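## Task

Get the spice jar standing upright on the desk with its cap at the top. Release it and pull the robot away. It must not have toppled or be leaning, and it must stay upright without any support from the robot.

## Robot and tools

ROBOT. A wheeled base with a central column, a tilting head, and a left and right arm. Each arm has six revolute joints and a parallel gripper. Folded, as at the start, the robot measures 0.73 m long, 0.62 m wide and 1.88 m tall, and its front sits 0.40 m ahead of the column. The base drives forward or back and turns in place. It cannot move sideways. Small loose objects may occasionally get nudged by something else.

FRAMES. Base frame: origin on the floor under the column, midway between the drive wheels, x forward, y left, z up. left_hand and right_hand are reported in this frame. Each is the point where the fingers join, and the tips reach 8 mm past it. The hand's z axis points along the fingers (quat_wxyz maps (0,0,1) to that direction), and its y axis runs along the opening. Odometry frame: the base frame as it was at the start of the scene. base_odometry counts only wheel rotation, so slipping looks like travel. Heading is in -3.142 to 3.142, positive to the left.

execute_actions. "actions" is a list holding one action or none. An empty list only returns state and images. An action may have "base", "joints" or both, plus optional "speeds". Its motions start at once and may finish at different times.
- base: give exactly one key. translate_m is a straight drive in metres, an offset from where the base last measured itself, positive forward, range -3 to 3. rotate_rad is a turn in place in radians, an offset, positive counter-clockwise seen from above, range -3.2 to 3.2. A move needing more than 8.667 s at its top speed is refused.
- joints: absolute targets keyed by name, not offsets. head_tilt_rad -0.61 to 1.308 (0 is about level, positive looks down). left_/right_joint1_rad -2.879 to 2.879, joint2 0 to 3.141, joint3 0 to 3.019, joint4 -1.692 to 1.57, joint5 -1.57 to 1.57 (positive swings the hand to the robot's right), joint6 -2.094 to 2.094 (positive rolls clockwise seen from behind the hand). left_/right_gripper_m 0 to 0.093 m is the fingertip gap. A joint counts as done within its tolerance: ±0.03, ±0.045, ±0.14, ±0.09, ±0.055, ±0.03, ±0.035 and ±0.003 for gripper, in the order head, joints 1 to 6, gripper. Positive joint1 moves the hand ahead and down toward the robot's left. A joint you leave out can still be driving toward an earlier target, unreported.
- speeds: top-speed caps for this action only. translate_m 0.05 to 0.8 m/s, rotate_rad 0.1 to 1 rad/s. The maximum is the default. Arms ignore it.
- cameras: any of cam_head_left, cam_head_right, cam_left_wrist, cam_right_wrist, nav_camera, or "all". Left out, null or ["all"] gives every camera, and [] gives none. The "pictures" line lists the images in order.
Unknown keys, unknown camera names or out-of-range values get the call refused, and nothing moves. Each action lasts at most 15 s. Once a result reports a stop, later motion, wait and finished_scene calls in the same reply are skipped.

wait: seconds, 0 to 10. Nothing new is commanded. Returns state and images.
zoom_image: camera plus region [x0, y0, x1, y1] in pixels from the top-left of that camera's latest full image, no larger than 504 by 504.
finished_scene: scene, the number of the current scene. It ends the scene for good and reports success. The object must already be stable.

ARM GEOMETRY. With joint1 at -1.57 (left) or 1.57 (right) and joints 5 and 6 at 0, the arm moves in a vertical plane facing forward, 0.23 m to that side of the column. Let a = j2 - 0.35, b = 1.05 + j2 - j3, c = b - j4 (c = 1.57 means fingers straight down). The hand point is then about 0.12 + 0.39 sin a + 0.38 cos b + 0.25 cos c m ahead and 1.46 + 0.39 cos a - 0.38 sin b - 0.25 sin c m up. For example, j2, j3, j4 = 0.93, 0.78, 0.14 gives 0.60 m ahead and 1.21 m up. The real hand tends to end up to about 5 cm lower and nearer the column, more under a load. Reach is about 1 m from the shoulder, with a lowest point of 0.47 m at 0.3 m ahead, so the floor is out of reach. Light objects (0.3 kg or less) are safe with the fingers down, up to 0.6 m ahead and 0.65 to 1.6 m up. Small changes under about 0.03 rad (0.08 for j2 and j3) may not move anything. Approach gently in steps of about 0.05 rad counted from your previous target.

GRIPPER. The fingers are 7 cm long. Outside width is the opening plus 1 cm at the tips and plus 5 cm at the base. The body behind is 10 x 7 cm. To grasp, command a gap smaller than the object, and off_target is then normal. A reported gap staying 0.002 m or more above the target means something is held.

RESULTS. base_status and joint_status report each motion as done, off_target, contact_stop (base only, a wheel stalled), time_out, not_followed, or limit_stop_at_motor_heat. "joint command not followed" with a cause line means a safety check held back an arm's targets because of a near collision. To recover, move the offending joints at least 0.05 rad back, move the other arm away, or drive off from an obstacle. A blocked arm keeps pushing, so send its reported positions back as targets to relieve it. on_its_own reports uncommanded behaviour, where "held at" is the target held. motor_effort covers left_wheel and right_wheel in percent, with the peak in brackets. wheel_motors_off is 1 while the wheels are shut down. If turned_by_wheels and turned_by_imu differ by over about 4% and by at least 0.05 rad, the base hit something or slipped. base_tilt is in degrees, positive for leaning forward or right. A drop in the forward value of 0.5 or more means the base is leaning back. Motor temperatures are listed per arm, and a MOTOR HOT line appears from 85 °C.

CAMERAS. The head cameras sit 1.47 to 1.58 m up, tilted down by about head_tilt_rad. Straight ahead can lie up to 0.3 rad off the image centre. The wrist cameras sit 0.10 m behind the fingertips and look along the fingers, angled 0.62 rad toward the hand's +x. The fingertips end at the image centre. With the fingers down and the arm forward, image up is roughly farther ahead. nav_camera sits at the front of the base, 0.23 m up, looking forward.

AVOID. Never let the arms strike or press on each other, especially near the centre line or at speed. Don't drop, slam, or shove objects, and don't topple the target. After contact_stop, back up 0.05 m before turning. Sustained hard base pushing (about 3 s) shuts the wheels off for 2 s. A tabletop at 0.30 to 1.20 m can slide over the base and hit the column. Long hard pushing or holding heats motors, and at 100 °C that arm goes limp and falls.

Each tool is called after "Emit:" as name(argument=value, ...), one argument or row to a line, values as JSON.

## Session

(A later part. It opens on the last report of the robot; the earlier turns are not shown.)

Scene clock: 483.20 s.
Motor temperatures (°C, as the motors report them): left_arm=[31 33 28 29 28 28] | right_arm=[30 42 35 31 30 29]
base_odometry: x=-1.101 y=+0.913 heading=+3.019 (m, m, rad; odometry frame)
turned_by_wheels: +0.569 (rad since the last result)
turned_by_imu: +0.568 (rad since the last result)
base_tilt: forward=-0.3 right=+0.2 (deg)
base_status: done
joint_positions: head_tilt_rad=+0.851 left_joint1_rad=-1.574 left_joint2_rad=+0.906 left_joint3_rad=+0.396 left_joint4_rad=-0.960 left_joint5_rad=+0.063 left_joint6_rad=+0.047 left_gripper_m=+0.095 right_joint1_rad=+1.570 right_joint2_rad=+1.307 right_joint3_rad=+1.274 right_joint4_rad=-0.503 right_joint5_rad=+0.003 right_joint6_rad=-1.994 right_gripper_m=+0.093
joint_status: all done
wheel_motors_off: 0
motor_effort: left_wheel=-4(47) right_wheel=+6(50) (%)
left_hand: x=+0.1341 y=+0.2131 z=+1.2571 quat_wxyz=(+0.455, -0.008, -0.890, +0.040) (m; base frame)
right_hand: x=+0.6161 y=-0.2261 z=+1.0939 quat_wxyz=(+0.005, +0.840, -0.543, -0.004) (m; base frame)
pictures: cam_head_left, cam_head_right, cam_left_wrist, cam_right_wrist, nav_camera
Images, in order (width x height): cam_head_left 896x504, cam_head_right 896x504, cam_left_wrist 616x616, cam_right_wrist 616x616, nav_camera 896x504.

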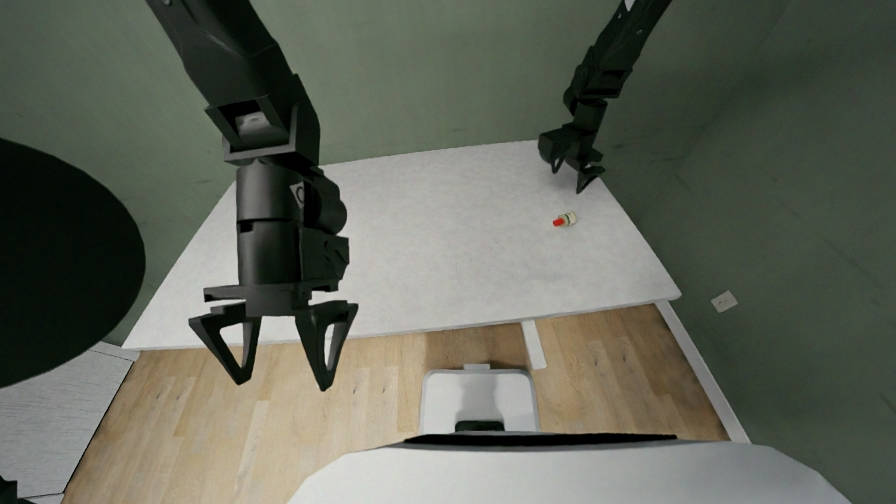

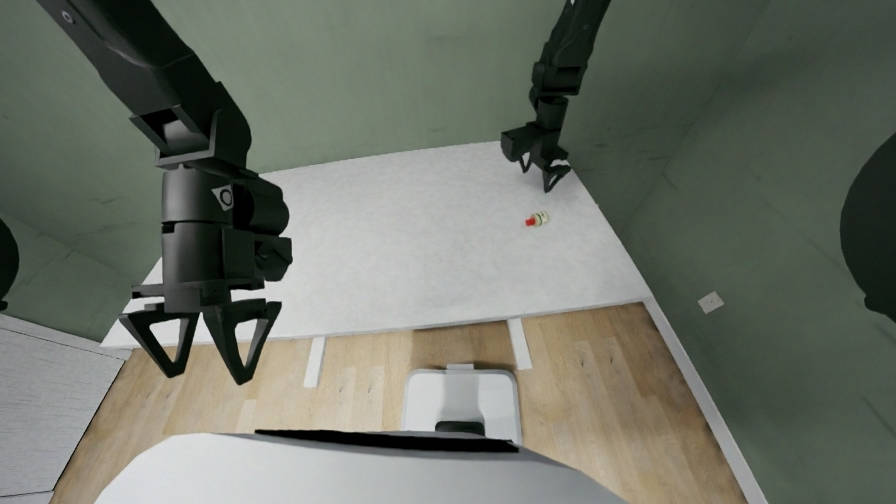

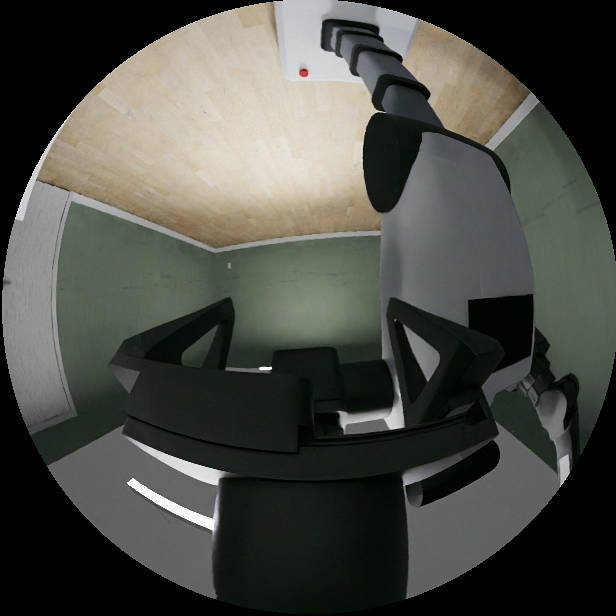

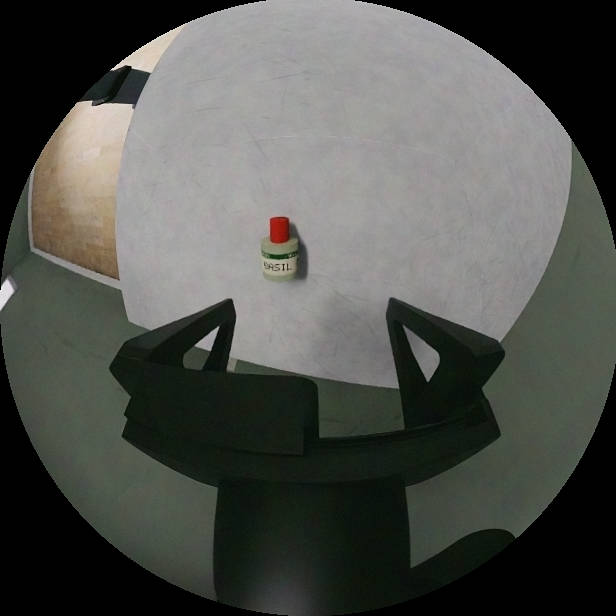

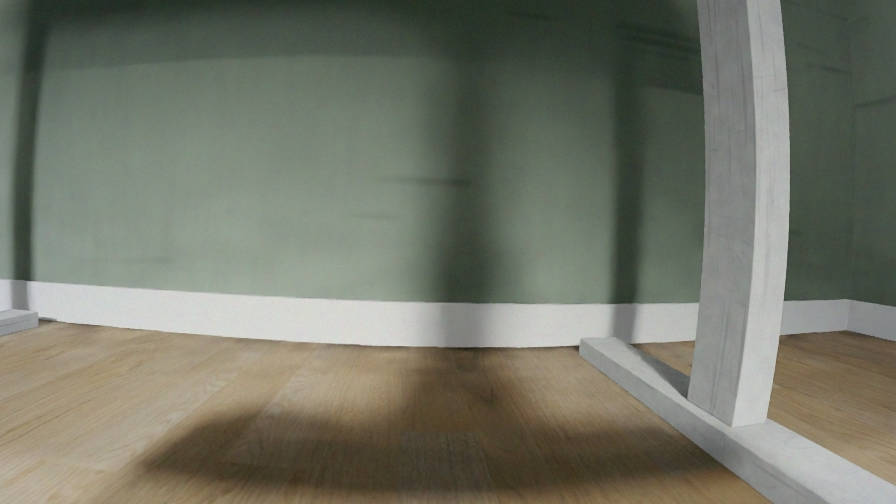

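Emit:
execute_actions(
  actions=[
    {"joints": {"right_joint2_rad": 1.55, "right_joint3_rad": 1.36, "right_joint4_rad": -0.26}},
  ],
  cameras=["cam_right_wrist", "cam_head_left", "cam_head_right"],
)

Scene clock: 604.47 s.
Motor temperatures (°C, as the motors report them): left_arm=[31 33 28 29 28 28] | right_arm=[30 43 35 31 30 29]
base_odometry: x=-1.101 y=+0.913 heading=+3.019 (m, m, rad; odometry frame)
turned_by_wheels: +0.000 (rad since the last result)
turned_by_imu: +0.001 (rad since the last result)
base_tilt: forward=-0.2 right=+0.3 (deg)
base_status: not commanded
joint_positions: head_tilt_rad=+0.852 left_joint1_rad=-1.574 left_joint2_rad=+0.906 left_joint3_rad=+0.395 left_joint4_rad=-0.960 left_joint5_rad=+0.063 left_joint6_rad=+0.047 left_gripper_m=+0.095 right_joint1_rad=+1.570 right_joint2_rad=+1.524 right_joint3_rad=+1.361 right_joint4_rad=-0.267 right_joint5_rad=+0.005 right_joint6_rad=-1.997 right_gripper_m=+0.093
joint_status: all done
wheel_motors_off: 0
motor_effort: left_wheel=-10(8) right_wheel=+10(13) (%)
left_hand: x=+0.1337 y=+0.2131 z=+1.2573 quat_wxyz=(+0.455, -0.008, -0.889, +0.040) (m; base frame)
right_hand: x=+0.6372 y=-0.2266 z=+1.0013 quat_wxyz=(-0.023, +0.840, -0.541, +0.041) (m; base frame)
pictures: cam_head_left, cam_head_right, cam_right_wrist
Images, in order (width x height): cam_head_left 896x504, cam_head_right 896x504, cam_right_wrist 616x616.

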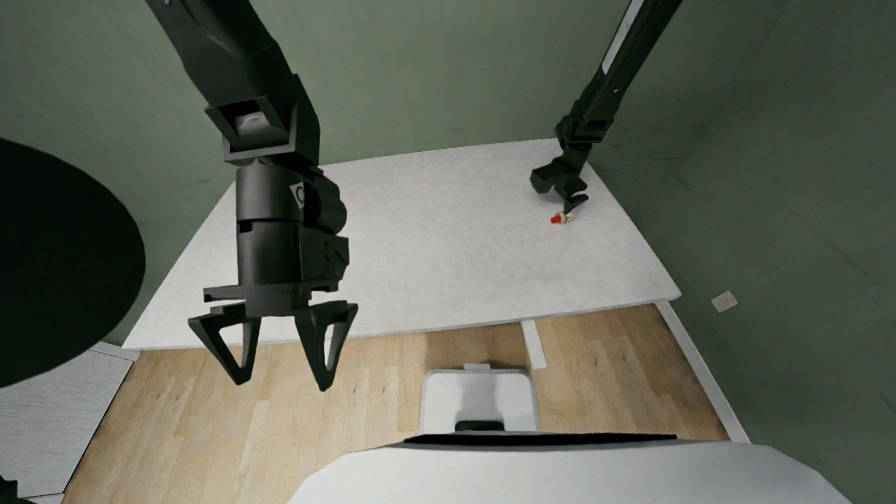

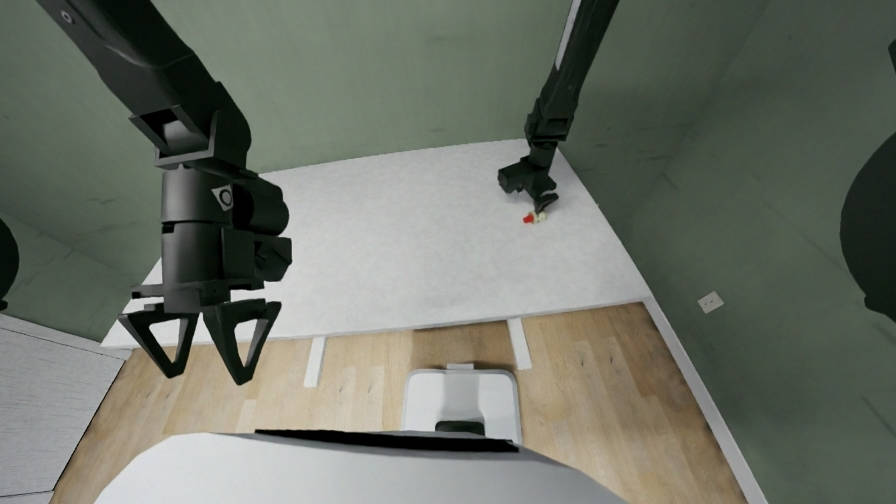

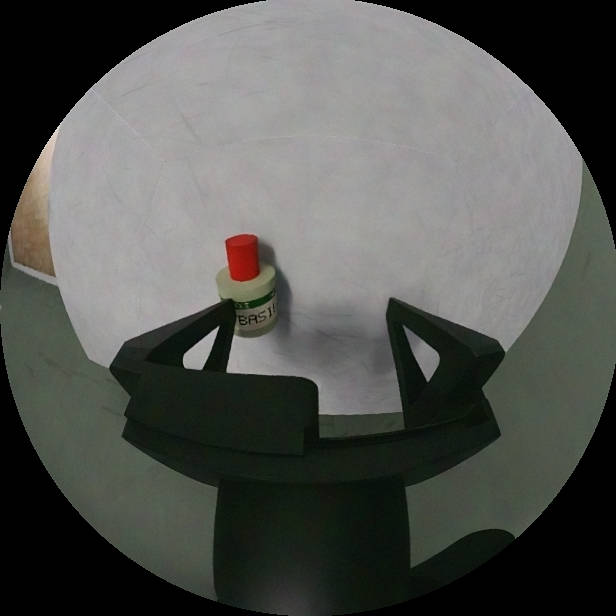

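Emit:
zoom_image(
  camera="cam_right_wrist",
  region=[190, 220, 330, 350],
)

Emit:
zoom_image(
  camera="cam_head_left",
  region=[520, 150, 620, 250],
)

Region (190, 220, 330, 350) of cam_right_wrist's 616x616 image, scaled by 3.600, with more detail than that image has; it fills the top 468 rows of this view, and the rest is white.

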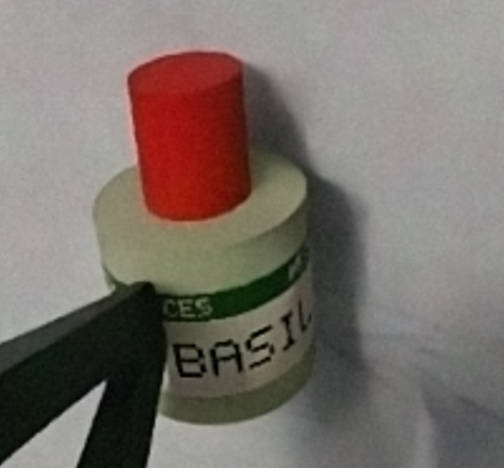

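Region (520, 150, 620, 250) of cam_head_left's 896x504 image, scaled by 5.040, with more detail than that image has.

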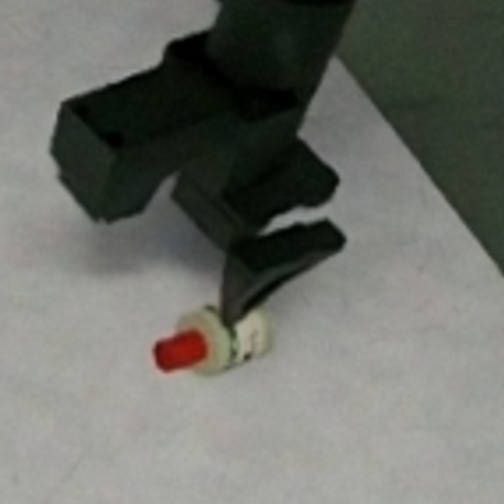

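Emit:
execute_actions(
  actions=[
    {"joints": {"right_joint2_rad": 1.44}},
  ],
  cameras=["cam_right_wrist", "cam_head_left"],
)

Scene clock: 687.50 s.
Motor temperatures (°C, as the motors report them): left_arm=[31 32 28 29 28 28] | right_arm=[30 43 34 31 30 29]
base_odometry: x=-1.101 y=+0.913 heading=+3.019 (m, m, rad; odometry frame)
turned_by_wheels: +0.000 (rad since the last result)
turned_by_imu: +0.001 (rad since the last result)
base_tilt: forward=-0.3 right=+0.1 (deg)
base_status: not commanded
joint_positions: head_tilt_rad=+0.852 left_joint1_rad=-1.574 left_joint2_rad=+0.906 left_joint3_rad=+0.395 left_joint4_rad=-0.960 left_joint5_rad=+0.063 left_joint6_rad=+0.047 left_gripper_m=+0.095 right_joint1_rad=+1.570 right_joint2_rad=+1.431 right_joint3_rad=+1.359 right_joint4_rad=-0.267 right_joint5_rad=+0.004 right_joint6_rad=-1.997 right_gripper_m=+0.093
joint_status: all done
wheel_motors_off: 0
motor_effort: left_wheel=-9(6) right_wheel=+10(10) (%)
left_hand: x=+0.1337 y=+0.2131 z=+1.2573 quat_wxyz=(+0.455, -0.008, -0.889, +0.040) (m; base frame)
right_hand: x=+0.6759 y=-0.2264 z=+1.0506 quat_wxyz=(-0.048, +0.837, -0.540, +0.079) (m; base frame)
pictures: cam_head_left, cam_right_wrist
Images, in order (width x height): cam_head_left 896x504, cam_right_wrist 616x616.

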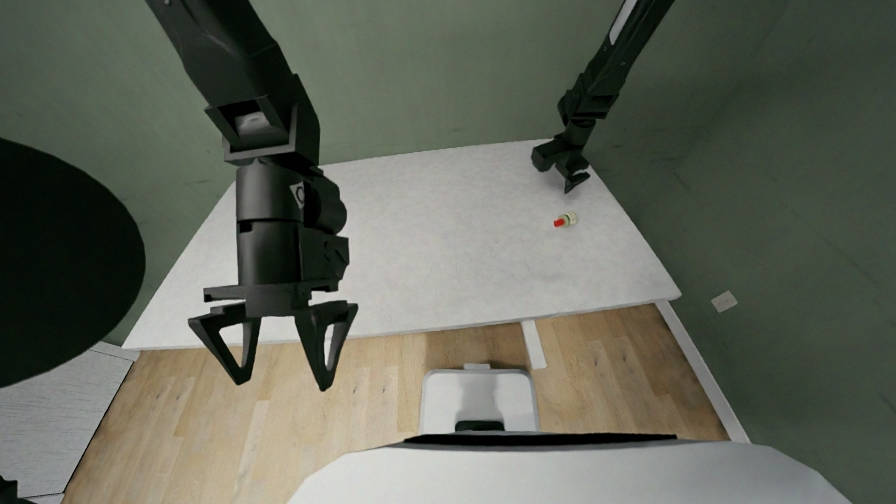

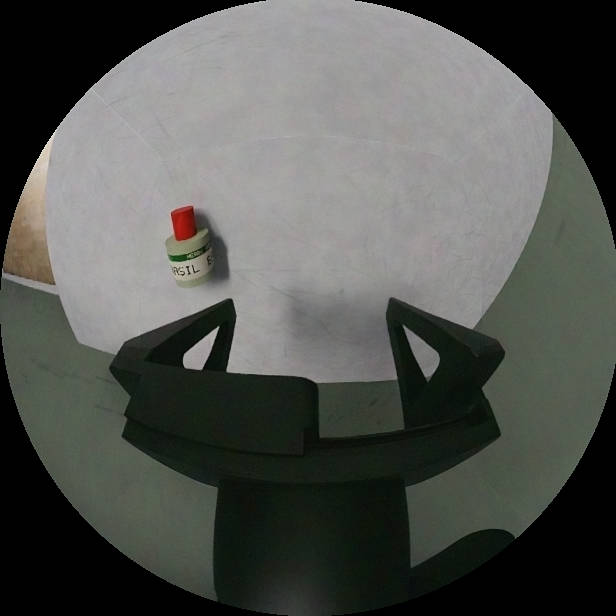

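Emit:
zoom_image(
  camera="cam_right_wrist",
  region=[135, 190, 245, 300],
)

Region (135, 190, 245, 300) of cam_right_wrist's 616x616 image, scaled by 4.582, with more detail than that image has.

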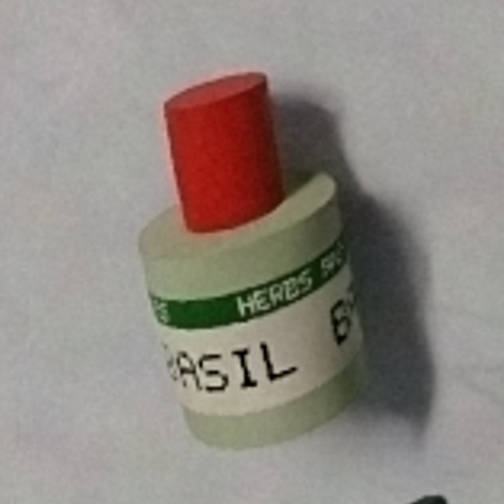

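Emit:
execute_actions(
  actions=[
    {"base": {"translate_m": -0.02}, "joints": {"right_joint4_rad": -0.43}},
  ],
  cameras=["cam_right_wrist"],
)

Scene clock: 768.37 s.
Motor temperatures (°C, as the motors report them): left_arm=[31 32 28 29 28 28] | right_arm=[30 45 35 31 30 29]
base_odometry: x=-1.081 y=+0.910 heading=+3.019 (m, m, rad; odometry frame)
turned_by_wheels: +0.000 (rad since the last result)
turned_by_imu: +0.003 (rad since the last result)
base_tilt: forward=-0.2 right=+0.1 (deg)
base_status: done
joint_positions: head_tilt_rad=+0.852 left_joint1_rad=-1.574 left_joint2_rad=+0.906 left_joint3_rad=+0.393 left_joint4_rad=-0.960 left_joint5_rad=+0.063 left_joint6_rad=+0.047 left_gripper_m=+0.095 right_joint1_rad=+1.570 right_joint2_rad=+1.433 right_joint3_rad=+1.357 right_joint4_rad=-0.424 right_joint5_rad=+0.003 right_joint6_rad=-1.997 right_gripper_m=+0.093
joint_status: all done
wheel_motors_off: 0
motor_effort: left_wheel=-3(54) right_wheel=-1(47) (%)
left_hand: x=+0.1327 y=+0.2131 z=+1.2576 quat_wxyz=(+0.456, -0.008, -0.889, +0.040) (m; base frame)
right_hand: x=+0.6355 y=-0.2262 z=+1.0452 quat_wxyz=(-0.005, +0.840, -0.542, +0.011) (m; base frame)
pictures: cam_right_wrist
Images, in order (width x height): cam_right_wrist 616x616.

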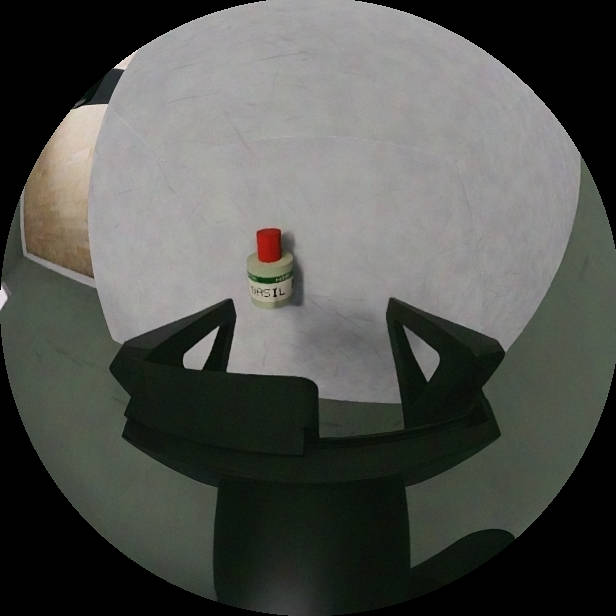

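Emit:
zoom_image(
  camera="cam_right_wrist",
  region=[215, 210, 325, 320],
)

Region (215, 210, 325, 320) of cam_right_wrist's 616x616 image, scaled by 4.582, with more detail than that image has.

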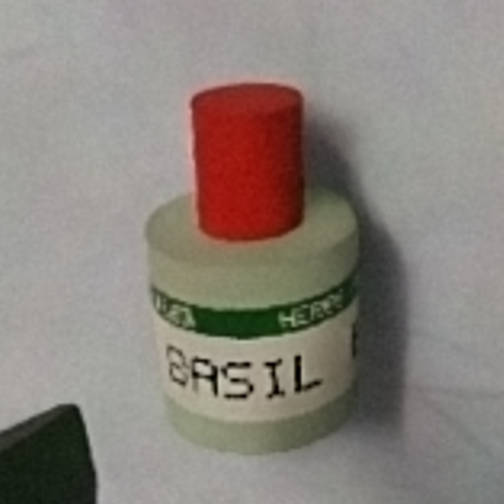

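Emit:
execute_actions(
  actions=[
    {"joints": {"right_joint2_rad": 1.585, "right_joint4_rad": -0.29}},
  ],
  cameras=["cam_right_wrist", "cam_head_left"],
)

Scene clock: 790.37 s.
Motor temperatures (°C, as the motors report them): left_arm=[31 32 28 29 28 28] | right_arm=[30 45 35 31 30 29]
base_odometry: x=-1.081 y=+0.910 heading=+3.019 (m, m, rad; odometry frame)
turned_by_wheels: +0.000 (rad since the last result)
turned_by_imu: +0.001 (rad since the last result)
base_tilt: forward=-0.2 right=+0.3 (deg)
base_status: not commanded
joint_positions: head_tilt_rad=+0.852 left_joint1_rad=-1.574 left_joint2_rad=+0.906 left_joint3_rad=+0.393 left_joint4_rad=-0.960 left_joint5_rad=+0.063 left_joint6_rad=+0.047 left_gripper_m=+0.095 right_joint1_rad=+1.570 right_joint2_rad=+1.594 right_joint3_rad=+1.353 right_joint4_rad=-0.293 right_joint5_rad=+0.001 right_joint6_rad=-1.996 right_gripper_m=+0.093
joint_status: all done
wheel_motors_off: 0
motor_effort: left_wheel=-5(6) right_wheel=-1(2) (%)
left_hand: x=+0.1327 y=+0.2131 z=+1.2576 quat_wxyz=(+0.456, -0.008, -0.889, +0.040) (m; base frame)
right_hand: x=+0.5926 y=-0.2264 z=+0.9656 quat_wxyz=(+0.004, +0.840, -0.542, -0.004) (m; base frame)
pictures: cam_head_left, cam_right_wrist
Images, in order (width x height): cam_head_left 896x504, cam_right_wrist 616x616.

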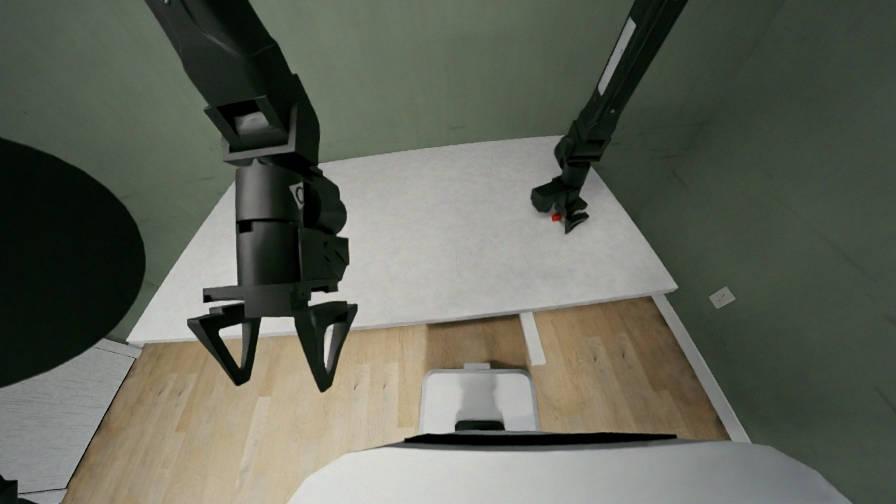

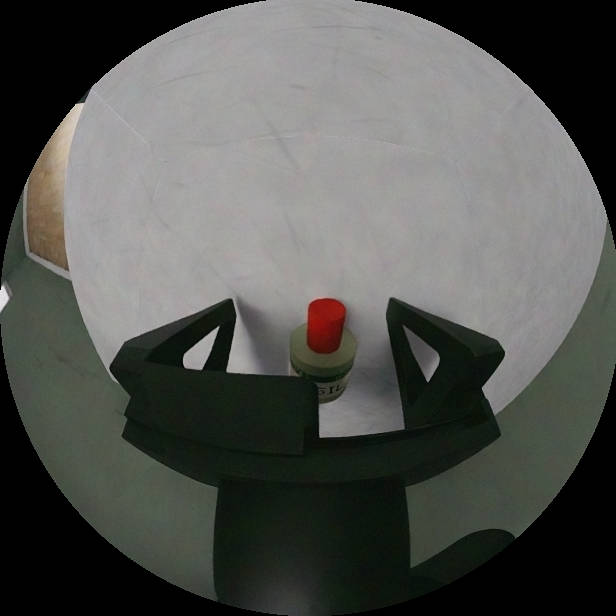

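Emit:
zoom_image(
  camera="cam_right_wrist",
  region=[220, 270, 410, 420],
)

Region (220, 270, 410, 420) of cam_right_wrist's 616x616 image, scaled by 2.653, with more detail than that image has; it fills the top 398 rows of this view, and the rest is white.

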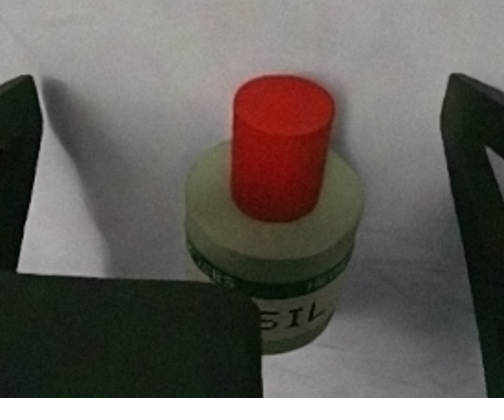

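Emit:
execute_actions(
  actions=[
    {"joints": {"right_gripper_m": 0.004}},
  ],
  cameras=["cam_right_wrist", "cam_head_left"],
)

Scene clock: 823.17 s.
Motor temperatures (°C, as the motors report them): left_arm=[31 32 28 29 28 28] | right_arm=[30 45 34 31 30 29]
base_odometry: x=-1.081 y=+0.910 heading=+3.019 (m, m, rad; odometry frame)
turned_by_wheels: +0.000 (rad since the last result)
turned_by_imu: +0.001 (rad since the last result)
base_tilt: forward=-0.4 right=+0.2 (deg)
base_status: not commanded
joint_positions: head_tilt_rad=+0.852 left_joint1_rad=-1.574 left_joint2_rad=+0.906 left_joint3_rad=+0.393 left_joint4_rad=-0.960 left_joint5_rad=+0.063 left_joint6_rad=+0.047 left_gripper_m=+0.095 right_joint1_rad=+1.570 right_joint2_rad=+1.594 right_joint3_rad=+1.353 right_joint4_rad=-0.293 right_joint5_rad=+0.001 right_joint6_rad=-1.996 right_gripper_m=+0.018
joint_status: right_gripper_m off_target (ended at +0.018, target +0.004)
wheel_motors_off: 0
motor_effort: left_wheel=-7(7) right_wheel=-2(1) (%)
left_hand: x=+0.1327 y=+0.2131 z=+1.2576 quat_wxyz=(+0.456, -0.008, -0.889, +0.040) (m; base frame)
right_hand: x=+0.5926 y=-0.2264 z=+0.9656 quat_wxyz=(+0.004, +0.840, -0.542, -0.004) (m; base frame)
pictures: cam_head_left, cam_right_wrist
Images, in order (width x height): cam_head_left 896x504, cam_right_wrist 616x616.

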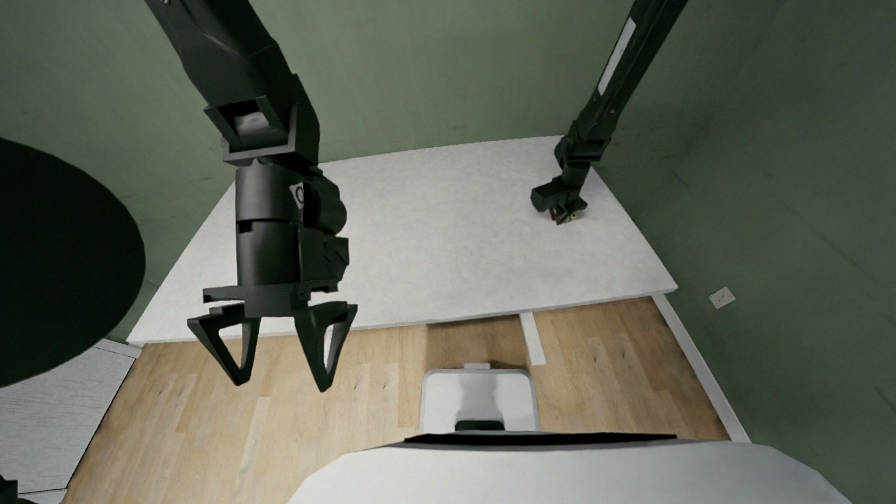

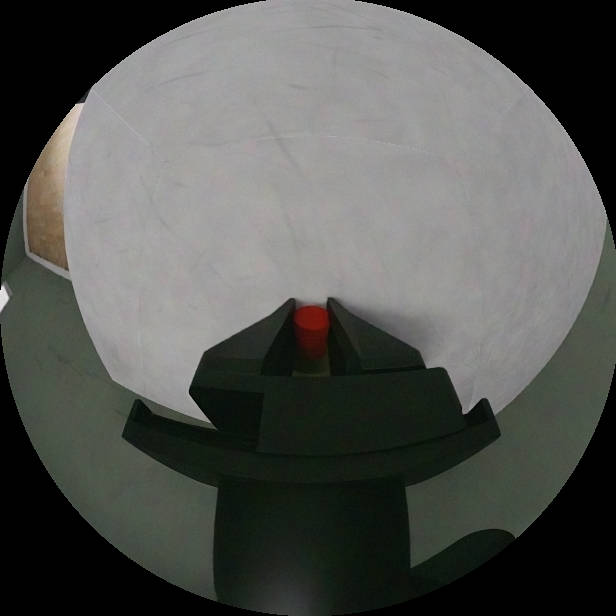

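Emit:
execute_actions(
  actions=[
    {"joints": {"right_joint2_rad": 1.47, "right_joint6_rad": 0.0}},
  ],
  cameras=["cam_right_wrist", "cam_head_left"],
)

Scene clock: 917.43 s.
Motor temperatures (°C, as the motors report them): left_arm=[31 32 28 29 28 28] | right_arm=[30 46 34 31 30 29]
base_odometry: x=-1.081 y=+0.910 heading=+3.019 (m, m, rad; odometry frame)
turned_by_wheels: +0.000 (rad since the last result)
turned_by_imu: +0.001 (rad since the last result)
base_tilt: forward=-0.3 right=+0.1 (deg)
base_status: not commanded
joint_positions: head_tilt_rad=+0.852 left_joint1_rad=-1.574 left_joint2_rad=+0.906 left_joint3_rad=+0.393 left_joint4_rad=-0.960 left_joint5_rad=+0.063 left_joint6_rad=+0.047 left_gripper_m=+0.095 right_joint1_rad=+1.570 right_joint2_rad=+1.459 right_joint3_rad=+1.353 right_joint4_rad=-0.293 right_joint5_rad=+0.001 right_joint6_rad=-0.007 right_gripper_m=+0.018
joint_status: all done
wheel_motors_off: 0
motor_effort: left_wheel=-5(5) right_wheel=-2(2) (%)
left_hand: x=+0.1327 y=+0.2131 z=+1.2576 quat_wxyz=(+0.456, -0.008, -0.889, +0.040) (m; base frame)
right_hand: x=+0.6544 y=-0.2264 z=+1.0332 quat_wxyz=(-0.062, +0.003, -0.998, +0.001) (m; base frame)
pictures: cam_head_left, cam_right_wrist
Images, in order (width x height): cam_head_left 896x504, cam_right_wrist 616x616.

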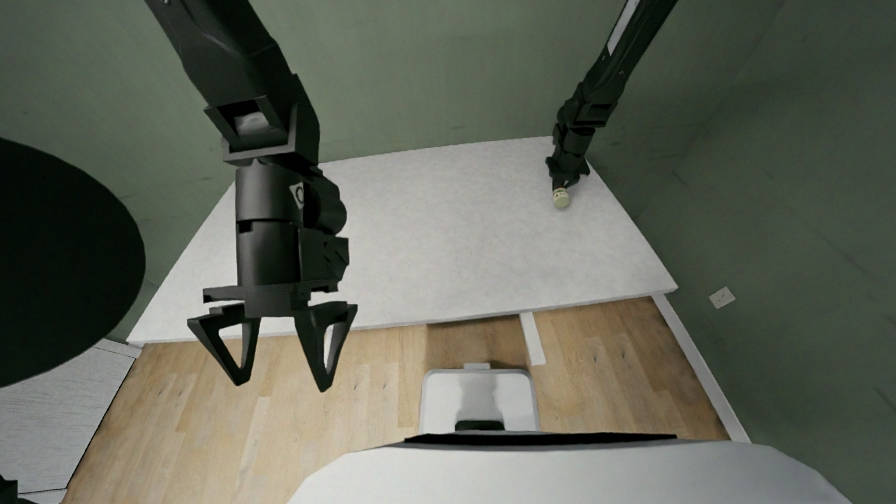

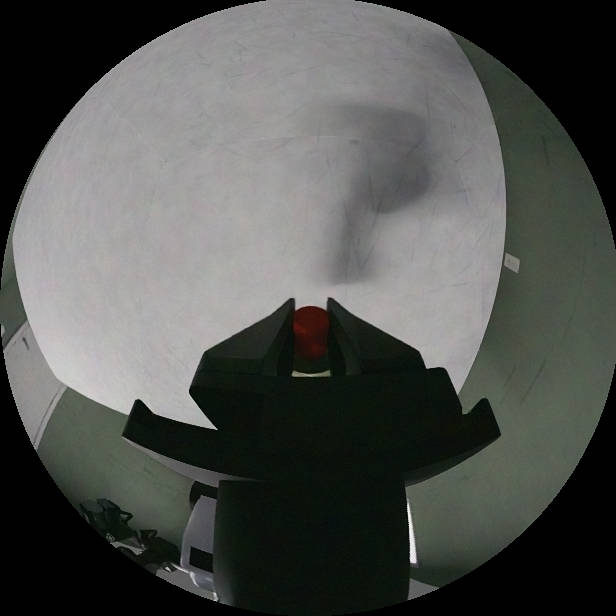

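Emit:
execute_actions(
  actions=[
    {"joints": {"right_joint3_rad": 1.64, "right_joint4_rad": 1.46, "head_tilt_rad": 0.6}},
  ],
  cameras=["cam_right_wrist", "cam_head_left"],
)

Scene clock: 986.10 s.
Motor temperatures (°C, as the motors report them): left_arm=[31 32 28 29 28 28] | right_arm=[30 46 35 31 30 29]
base_odometry: x=-1.081 y=+0.910 heading=+3.019 (m, m, rad; odometry frame)
turned_by_wheels: +0.000 (rad since the last result)
turned_by_imu: +0.001 (rad since the last result)
base_tilt: forward=-0.3 right=+0.0 (deg)
base_status: not commanded
joint_positions: head_tilt_rad=+0.618 left_joint1_rad=-1.574 left_joint2_rad=+0.906 left_joint3_rad=+0.393 left_joint4_rad=-0.960 left_joint5_rad=+0.063 left_joint6_rad=+0.047 left_gripper_m=+0.095 right_joint1_rad=+1.570 right_joint2_rad=+1.467 right_joint3_rad=+1.617 right_joint4_rad=+1.446 right_joint5_rad=+0.001 right_joint6_rad=-0.007 right_gripper_m=+0.018
joint_status: all done
wheel_motors_off: 0
motor_effort: left_wheel=-6(5) right_wheel=-2(2) (%)
left_hand: x=+0.1327 y=+0.2131 z=+1.2576 quat_wxyz=(+0.456, -0.008, -0.889, +0.040) (m; base frame)
right_hand: x=+0.9188 y=-0.2261 z=+1.4529 quat_wxyz=(-0.872, +0.002, -0.489, +0.004) (m; base frame)
pictures: cam_head_left, cam_right_wrist
Images, in order (width x height): cam_head_left 896x504, cam_right_wrist 616x616.

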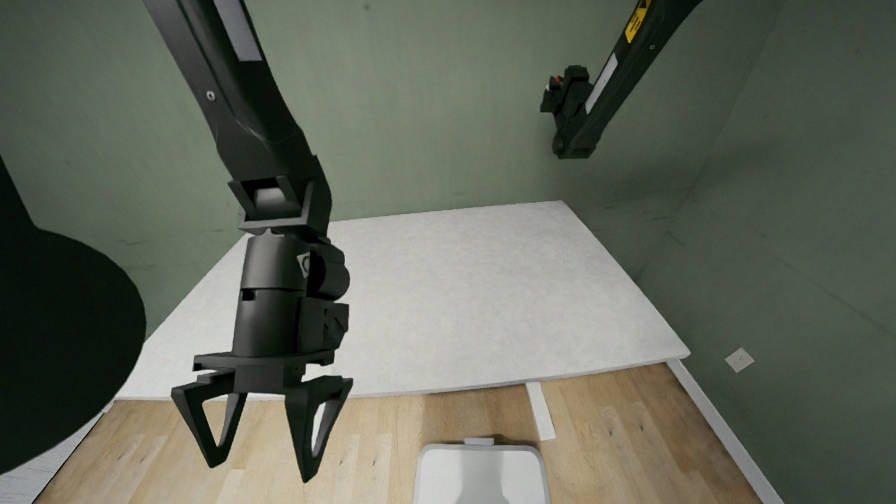

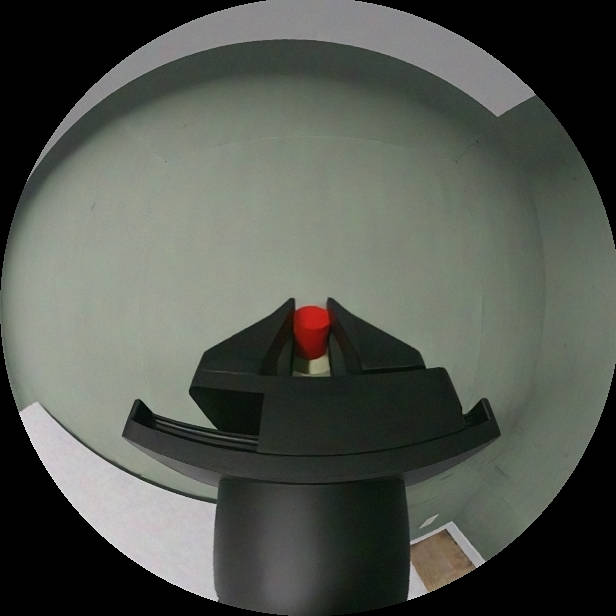

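Emit:
execute_actions(
  actions=[
    {"joints": {"right_joint2_rad": 2.02, "head_tilt_rad": 0.75}},
  ],
  cameras=["cam_right_wrist", "cam_head_left", "cam_head_right"],
)

Scene clock: 1000.70 s.
Motor temperatures (°C, as the motors report them): left_arm=[31 32 28 29 28 28] | right_arm=[30 48 37 31 30 29]
base_odometry: x=-1.081 y=+0.910 heading=+3.019 (m, m, rad; odometry frame)
turned_by_wheels: +0.000 (rad since the last result)
turned_by_imu: +0.001 (rad since the last result)
base_tilt: forward=-0.3 right=+0.3 (deg)
base_status: not commanded
joint_positions: head_tilt_rad=+0.752 left_joint1_rad=-1.574 left_joint2_rad=+0.906 left_joint3_rad=+0.394 left_joint4_rad=-0.960 left_joint5_rad=+0.063 left_joint6_rad=+0.047 left_gripper_m=+0.095 right_joint1_rad=+1.570 right_joint2_rad=+2.021 right_joint3_rad=+1.626 right_joint4_rad=+1.467 right_joint5_rad=-0.001 right_joint6_rad=-0.006 right_gripper_m=+0.018
joint_status: all done
wheel_motors_off: 0
motor_effort: left_wheel=-7(8) right_wheel=-2(4) (%)
left_hand: x=+0.1331 y=+0.2131 z=+1.2575 quat_wxyz=(+0.456, -0.008, -0.889, +0.040) (m; base frame)
right_hand: x=+0.8016 y=-0.2262 z=+1.0433 quat_wxyz=(-0.716, +0.003, -0.698, +0.002) (m; base frame)
pictures: cam_head_left, cam_head_right, cam_right_wrist
Images, in order (width x height): cam_head_left 896x504, cam_head_right 896x504, cam_right_wrist 616x616.

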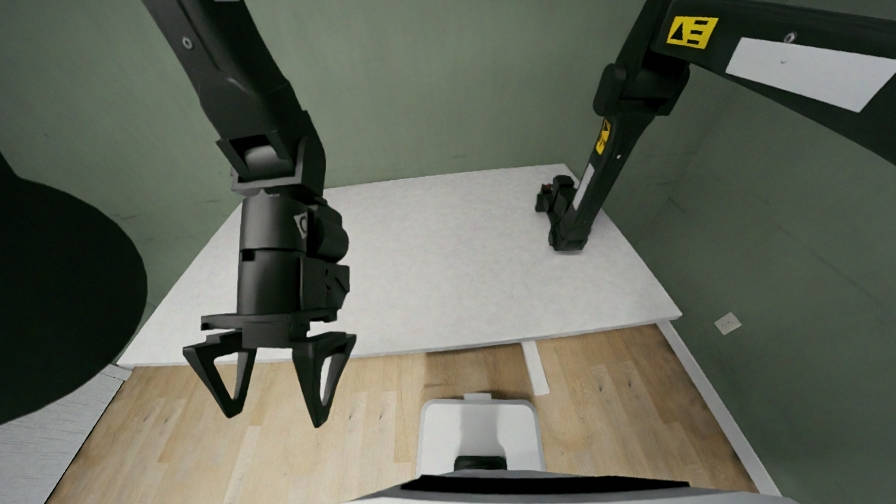

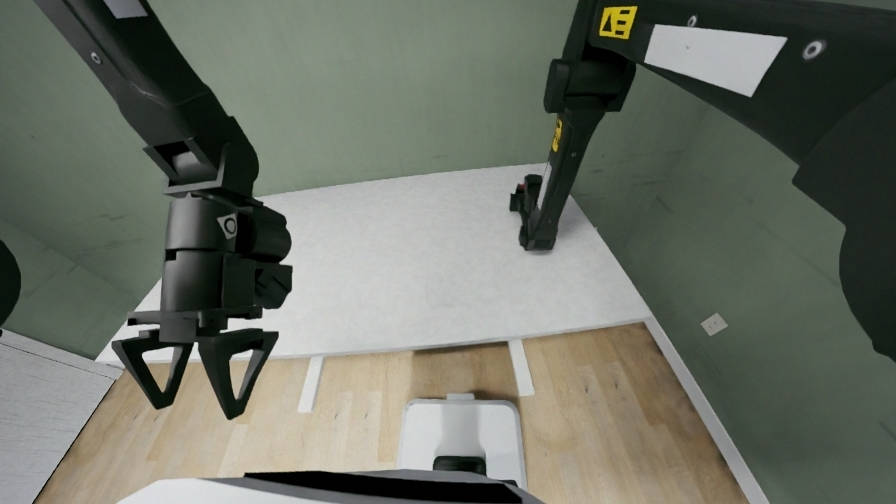

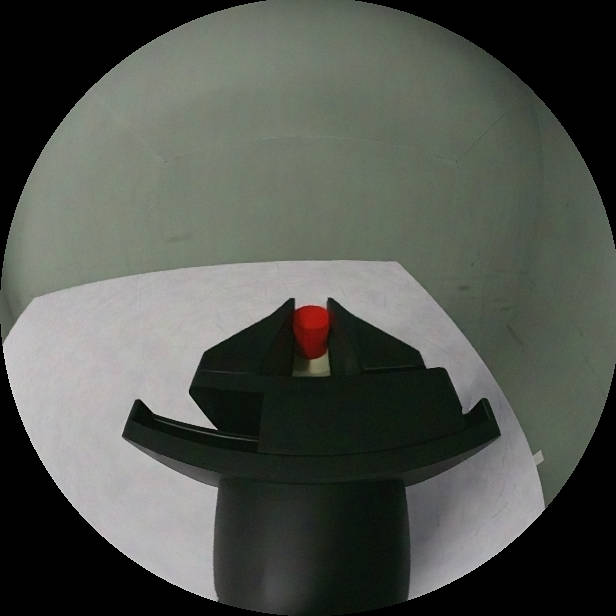

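Emit:
execute_actions(
  actions=[
    {"joints": {"right_joint2_rad": 2.07}},
  ],
  cameras=["cam_right_wrist", "cam_head_right"],
)

Scene clock: 1007.90 s.
Motor temperatures (°C, as the motors report them): left_arm=[31 32 28 29 28 28] | right_arm=[30 47 36 31 30 29]
base_odometry: x=-1.081 y=+0.910 heading=+3.019 (m, m, rad; odometry frame)
turned_by_wheels: +0.000 (rad since the last result)
turned_by_imu: +0.001 (rad since the last result)
base_tilt: forward=-0.2 right=+0.1 (deg)
base_status: not commanded
joint_positions: head_tilt_rad=+0.752 left_joint1_rad=-1.574 left_joint2_rad=+0.906 left_joint3_rad=+0.394 left_joint4_rad=-0.960 left_joint5_rad=+0.063 left_joint6_rad=+0.047 left_gripper_m=+0.095 right_joint1_rad=+1.570 right_joint2_rad=+2.071 right_joint3_rad=+1.626 right_joint4_rad=+1.465 right_joint5_rad=-0.001 right_joint6_rad=-0.006 right_gripper_m=+0.018
joint_status: all done
wheel_motors_off: 0
motor_effort: left_wheel=-4(6) right_wheel=-2(2) (%)
left_hand: x=+0.1331 y=+0.2131 z=+1.2575 quat_wxyz=(+0.456, -0.008, -0.889, +0.040) (m; base frame)
right_hand: x=+0.7801 y=-0.2262 z=+1.0096 quat_wxyz=(-0.698, +0.003, -0.716, +0.002) (m; base frame)
pictures: cam_head_right, cam_right_wrist
Images, in order (width x height): cam_head_right 896x504, cam_right_wrist 616x616.

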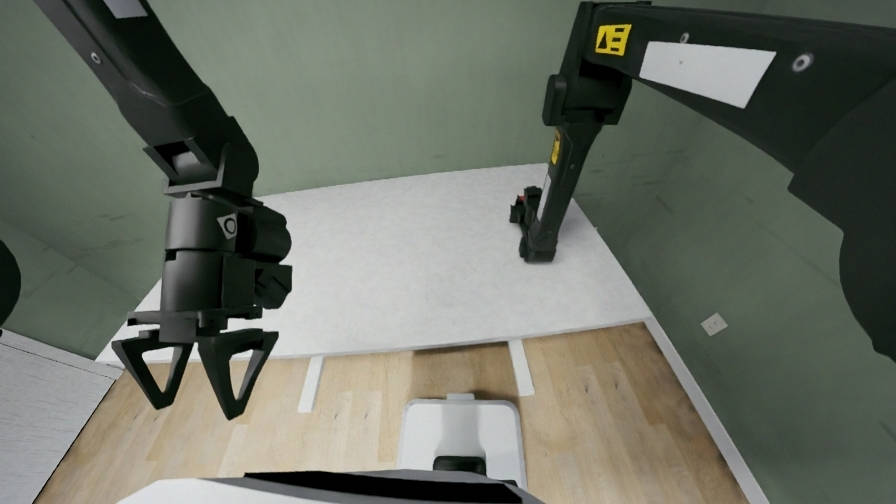

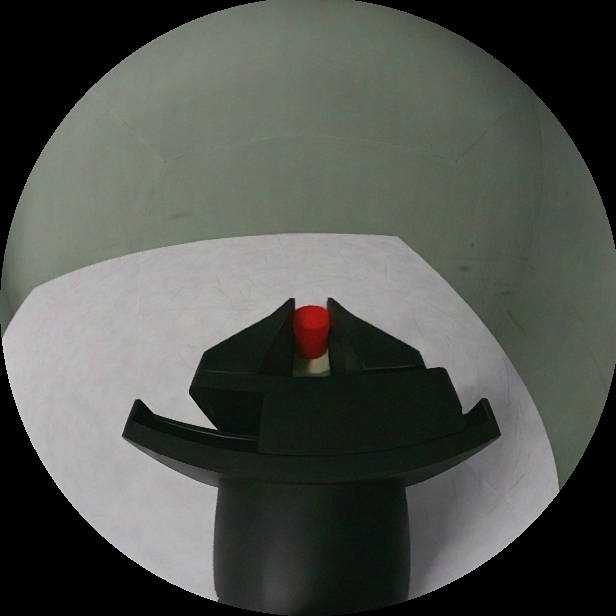

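Emit:
execute_actions(
  actions=[
    {"joints": {"right_joint2_rad": 2.105}},
  ],
  cameras=["cam_right_wrist", "cam_head_right"],
)

Scene clock: 1031.57 s.
Motor temperatures (°C, as the motors report them): left_arm=[31 32 28 29 28 28] | right_arm=[30 47 35 31 30 29]
base_odometry: x=-1.081 y=+0.910 heading=+3.019 (m, m, rad; odometry frame)
turned_by_wheels: +0.000 (rad since the last result)
turned_by_imu: +0.001 (rad since the last result)
base_tilt: forward=-0.4 right=+0.2 (deg)
base_status: not commanded
joint_positions: head_tilt_rad=+0.752 left_joint1_rad=-1.574 left_joint2_rad=+0.906 left_joint3_rad=+0.394 left_joint4_rad=-0.960 left_joint5_rad=+0.063 left_joint6_rad=+0.047 left_gripper_m=+0.095 right_joint1_rad=+1.570 right_joint2_rad=+2.077 right_joint3_rad=+1.627 right_joint4_rad=+1.468 right_joint5_rad=-0.001 right_joint6_rad=-0.005 right_gripper_m=+0.018
joint_status: all done
wheel_motors_off: 0
motor_effort: left_wheel=-6(6) right_wheel=-2(2) (%)
left_hand: x=+0.1331 y=+0.2131 z=+1.2575 quat_wxyz=(+0.456, -0.008, -0.889, +0.040) (m; base frame)
right_hand: x=+0.7780 y=-0.2262 z=+1.0069 quat_wxyz=(-0.697, +0.002, -0.717, +0.002) (m; base frame)
pictures: cam_head_right, cam_right_wrist
Images, in order (width x height): cam_head_right 896x504, cam_right_wrist 616x616.

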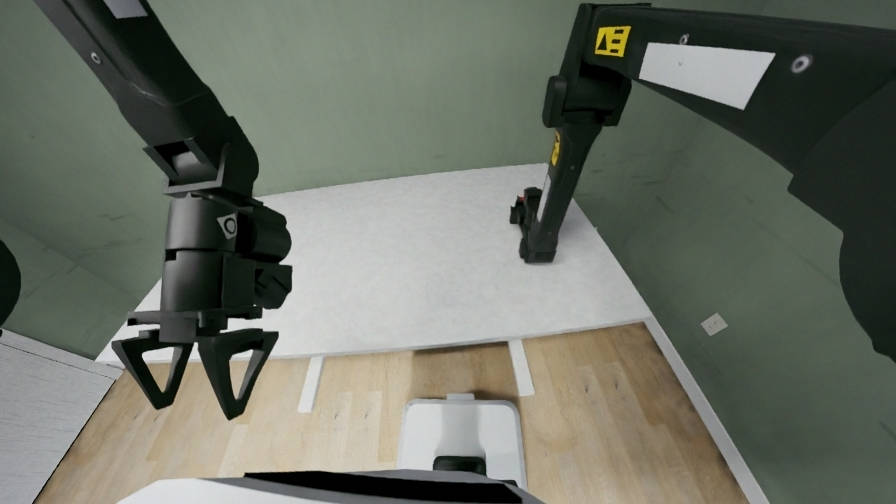

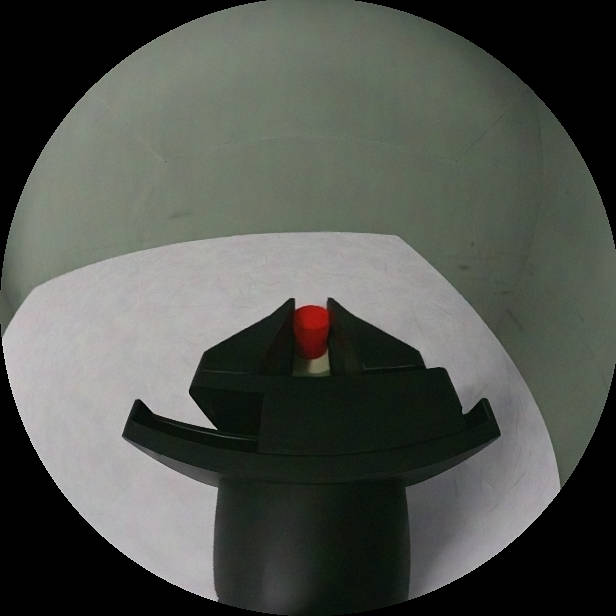

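Emit:
zoom_image(
  camera="cam_head_right",
  region=[480, 170, 600, 280],
)

Region (480, 170, 600, 280) of cam_head_right's 896x504 image, scaled by 4.200, with more detail than that image has; it fills the top 462 rows of this view, and the rest is white.

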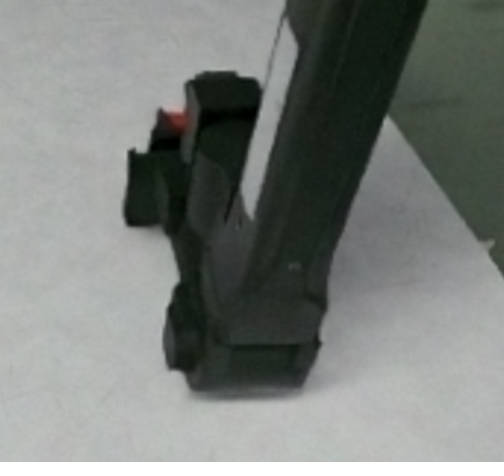

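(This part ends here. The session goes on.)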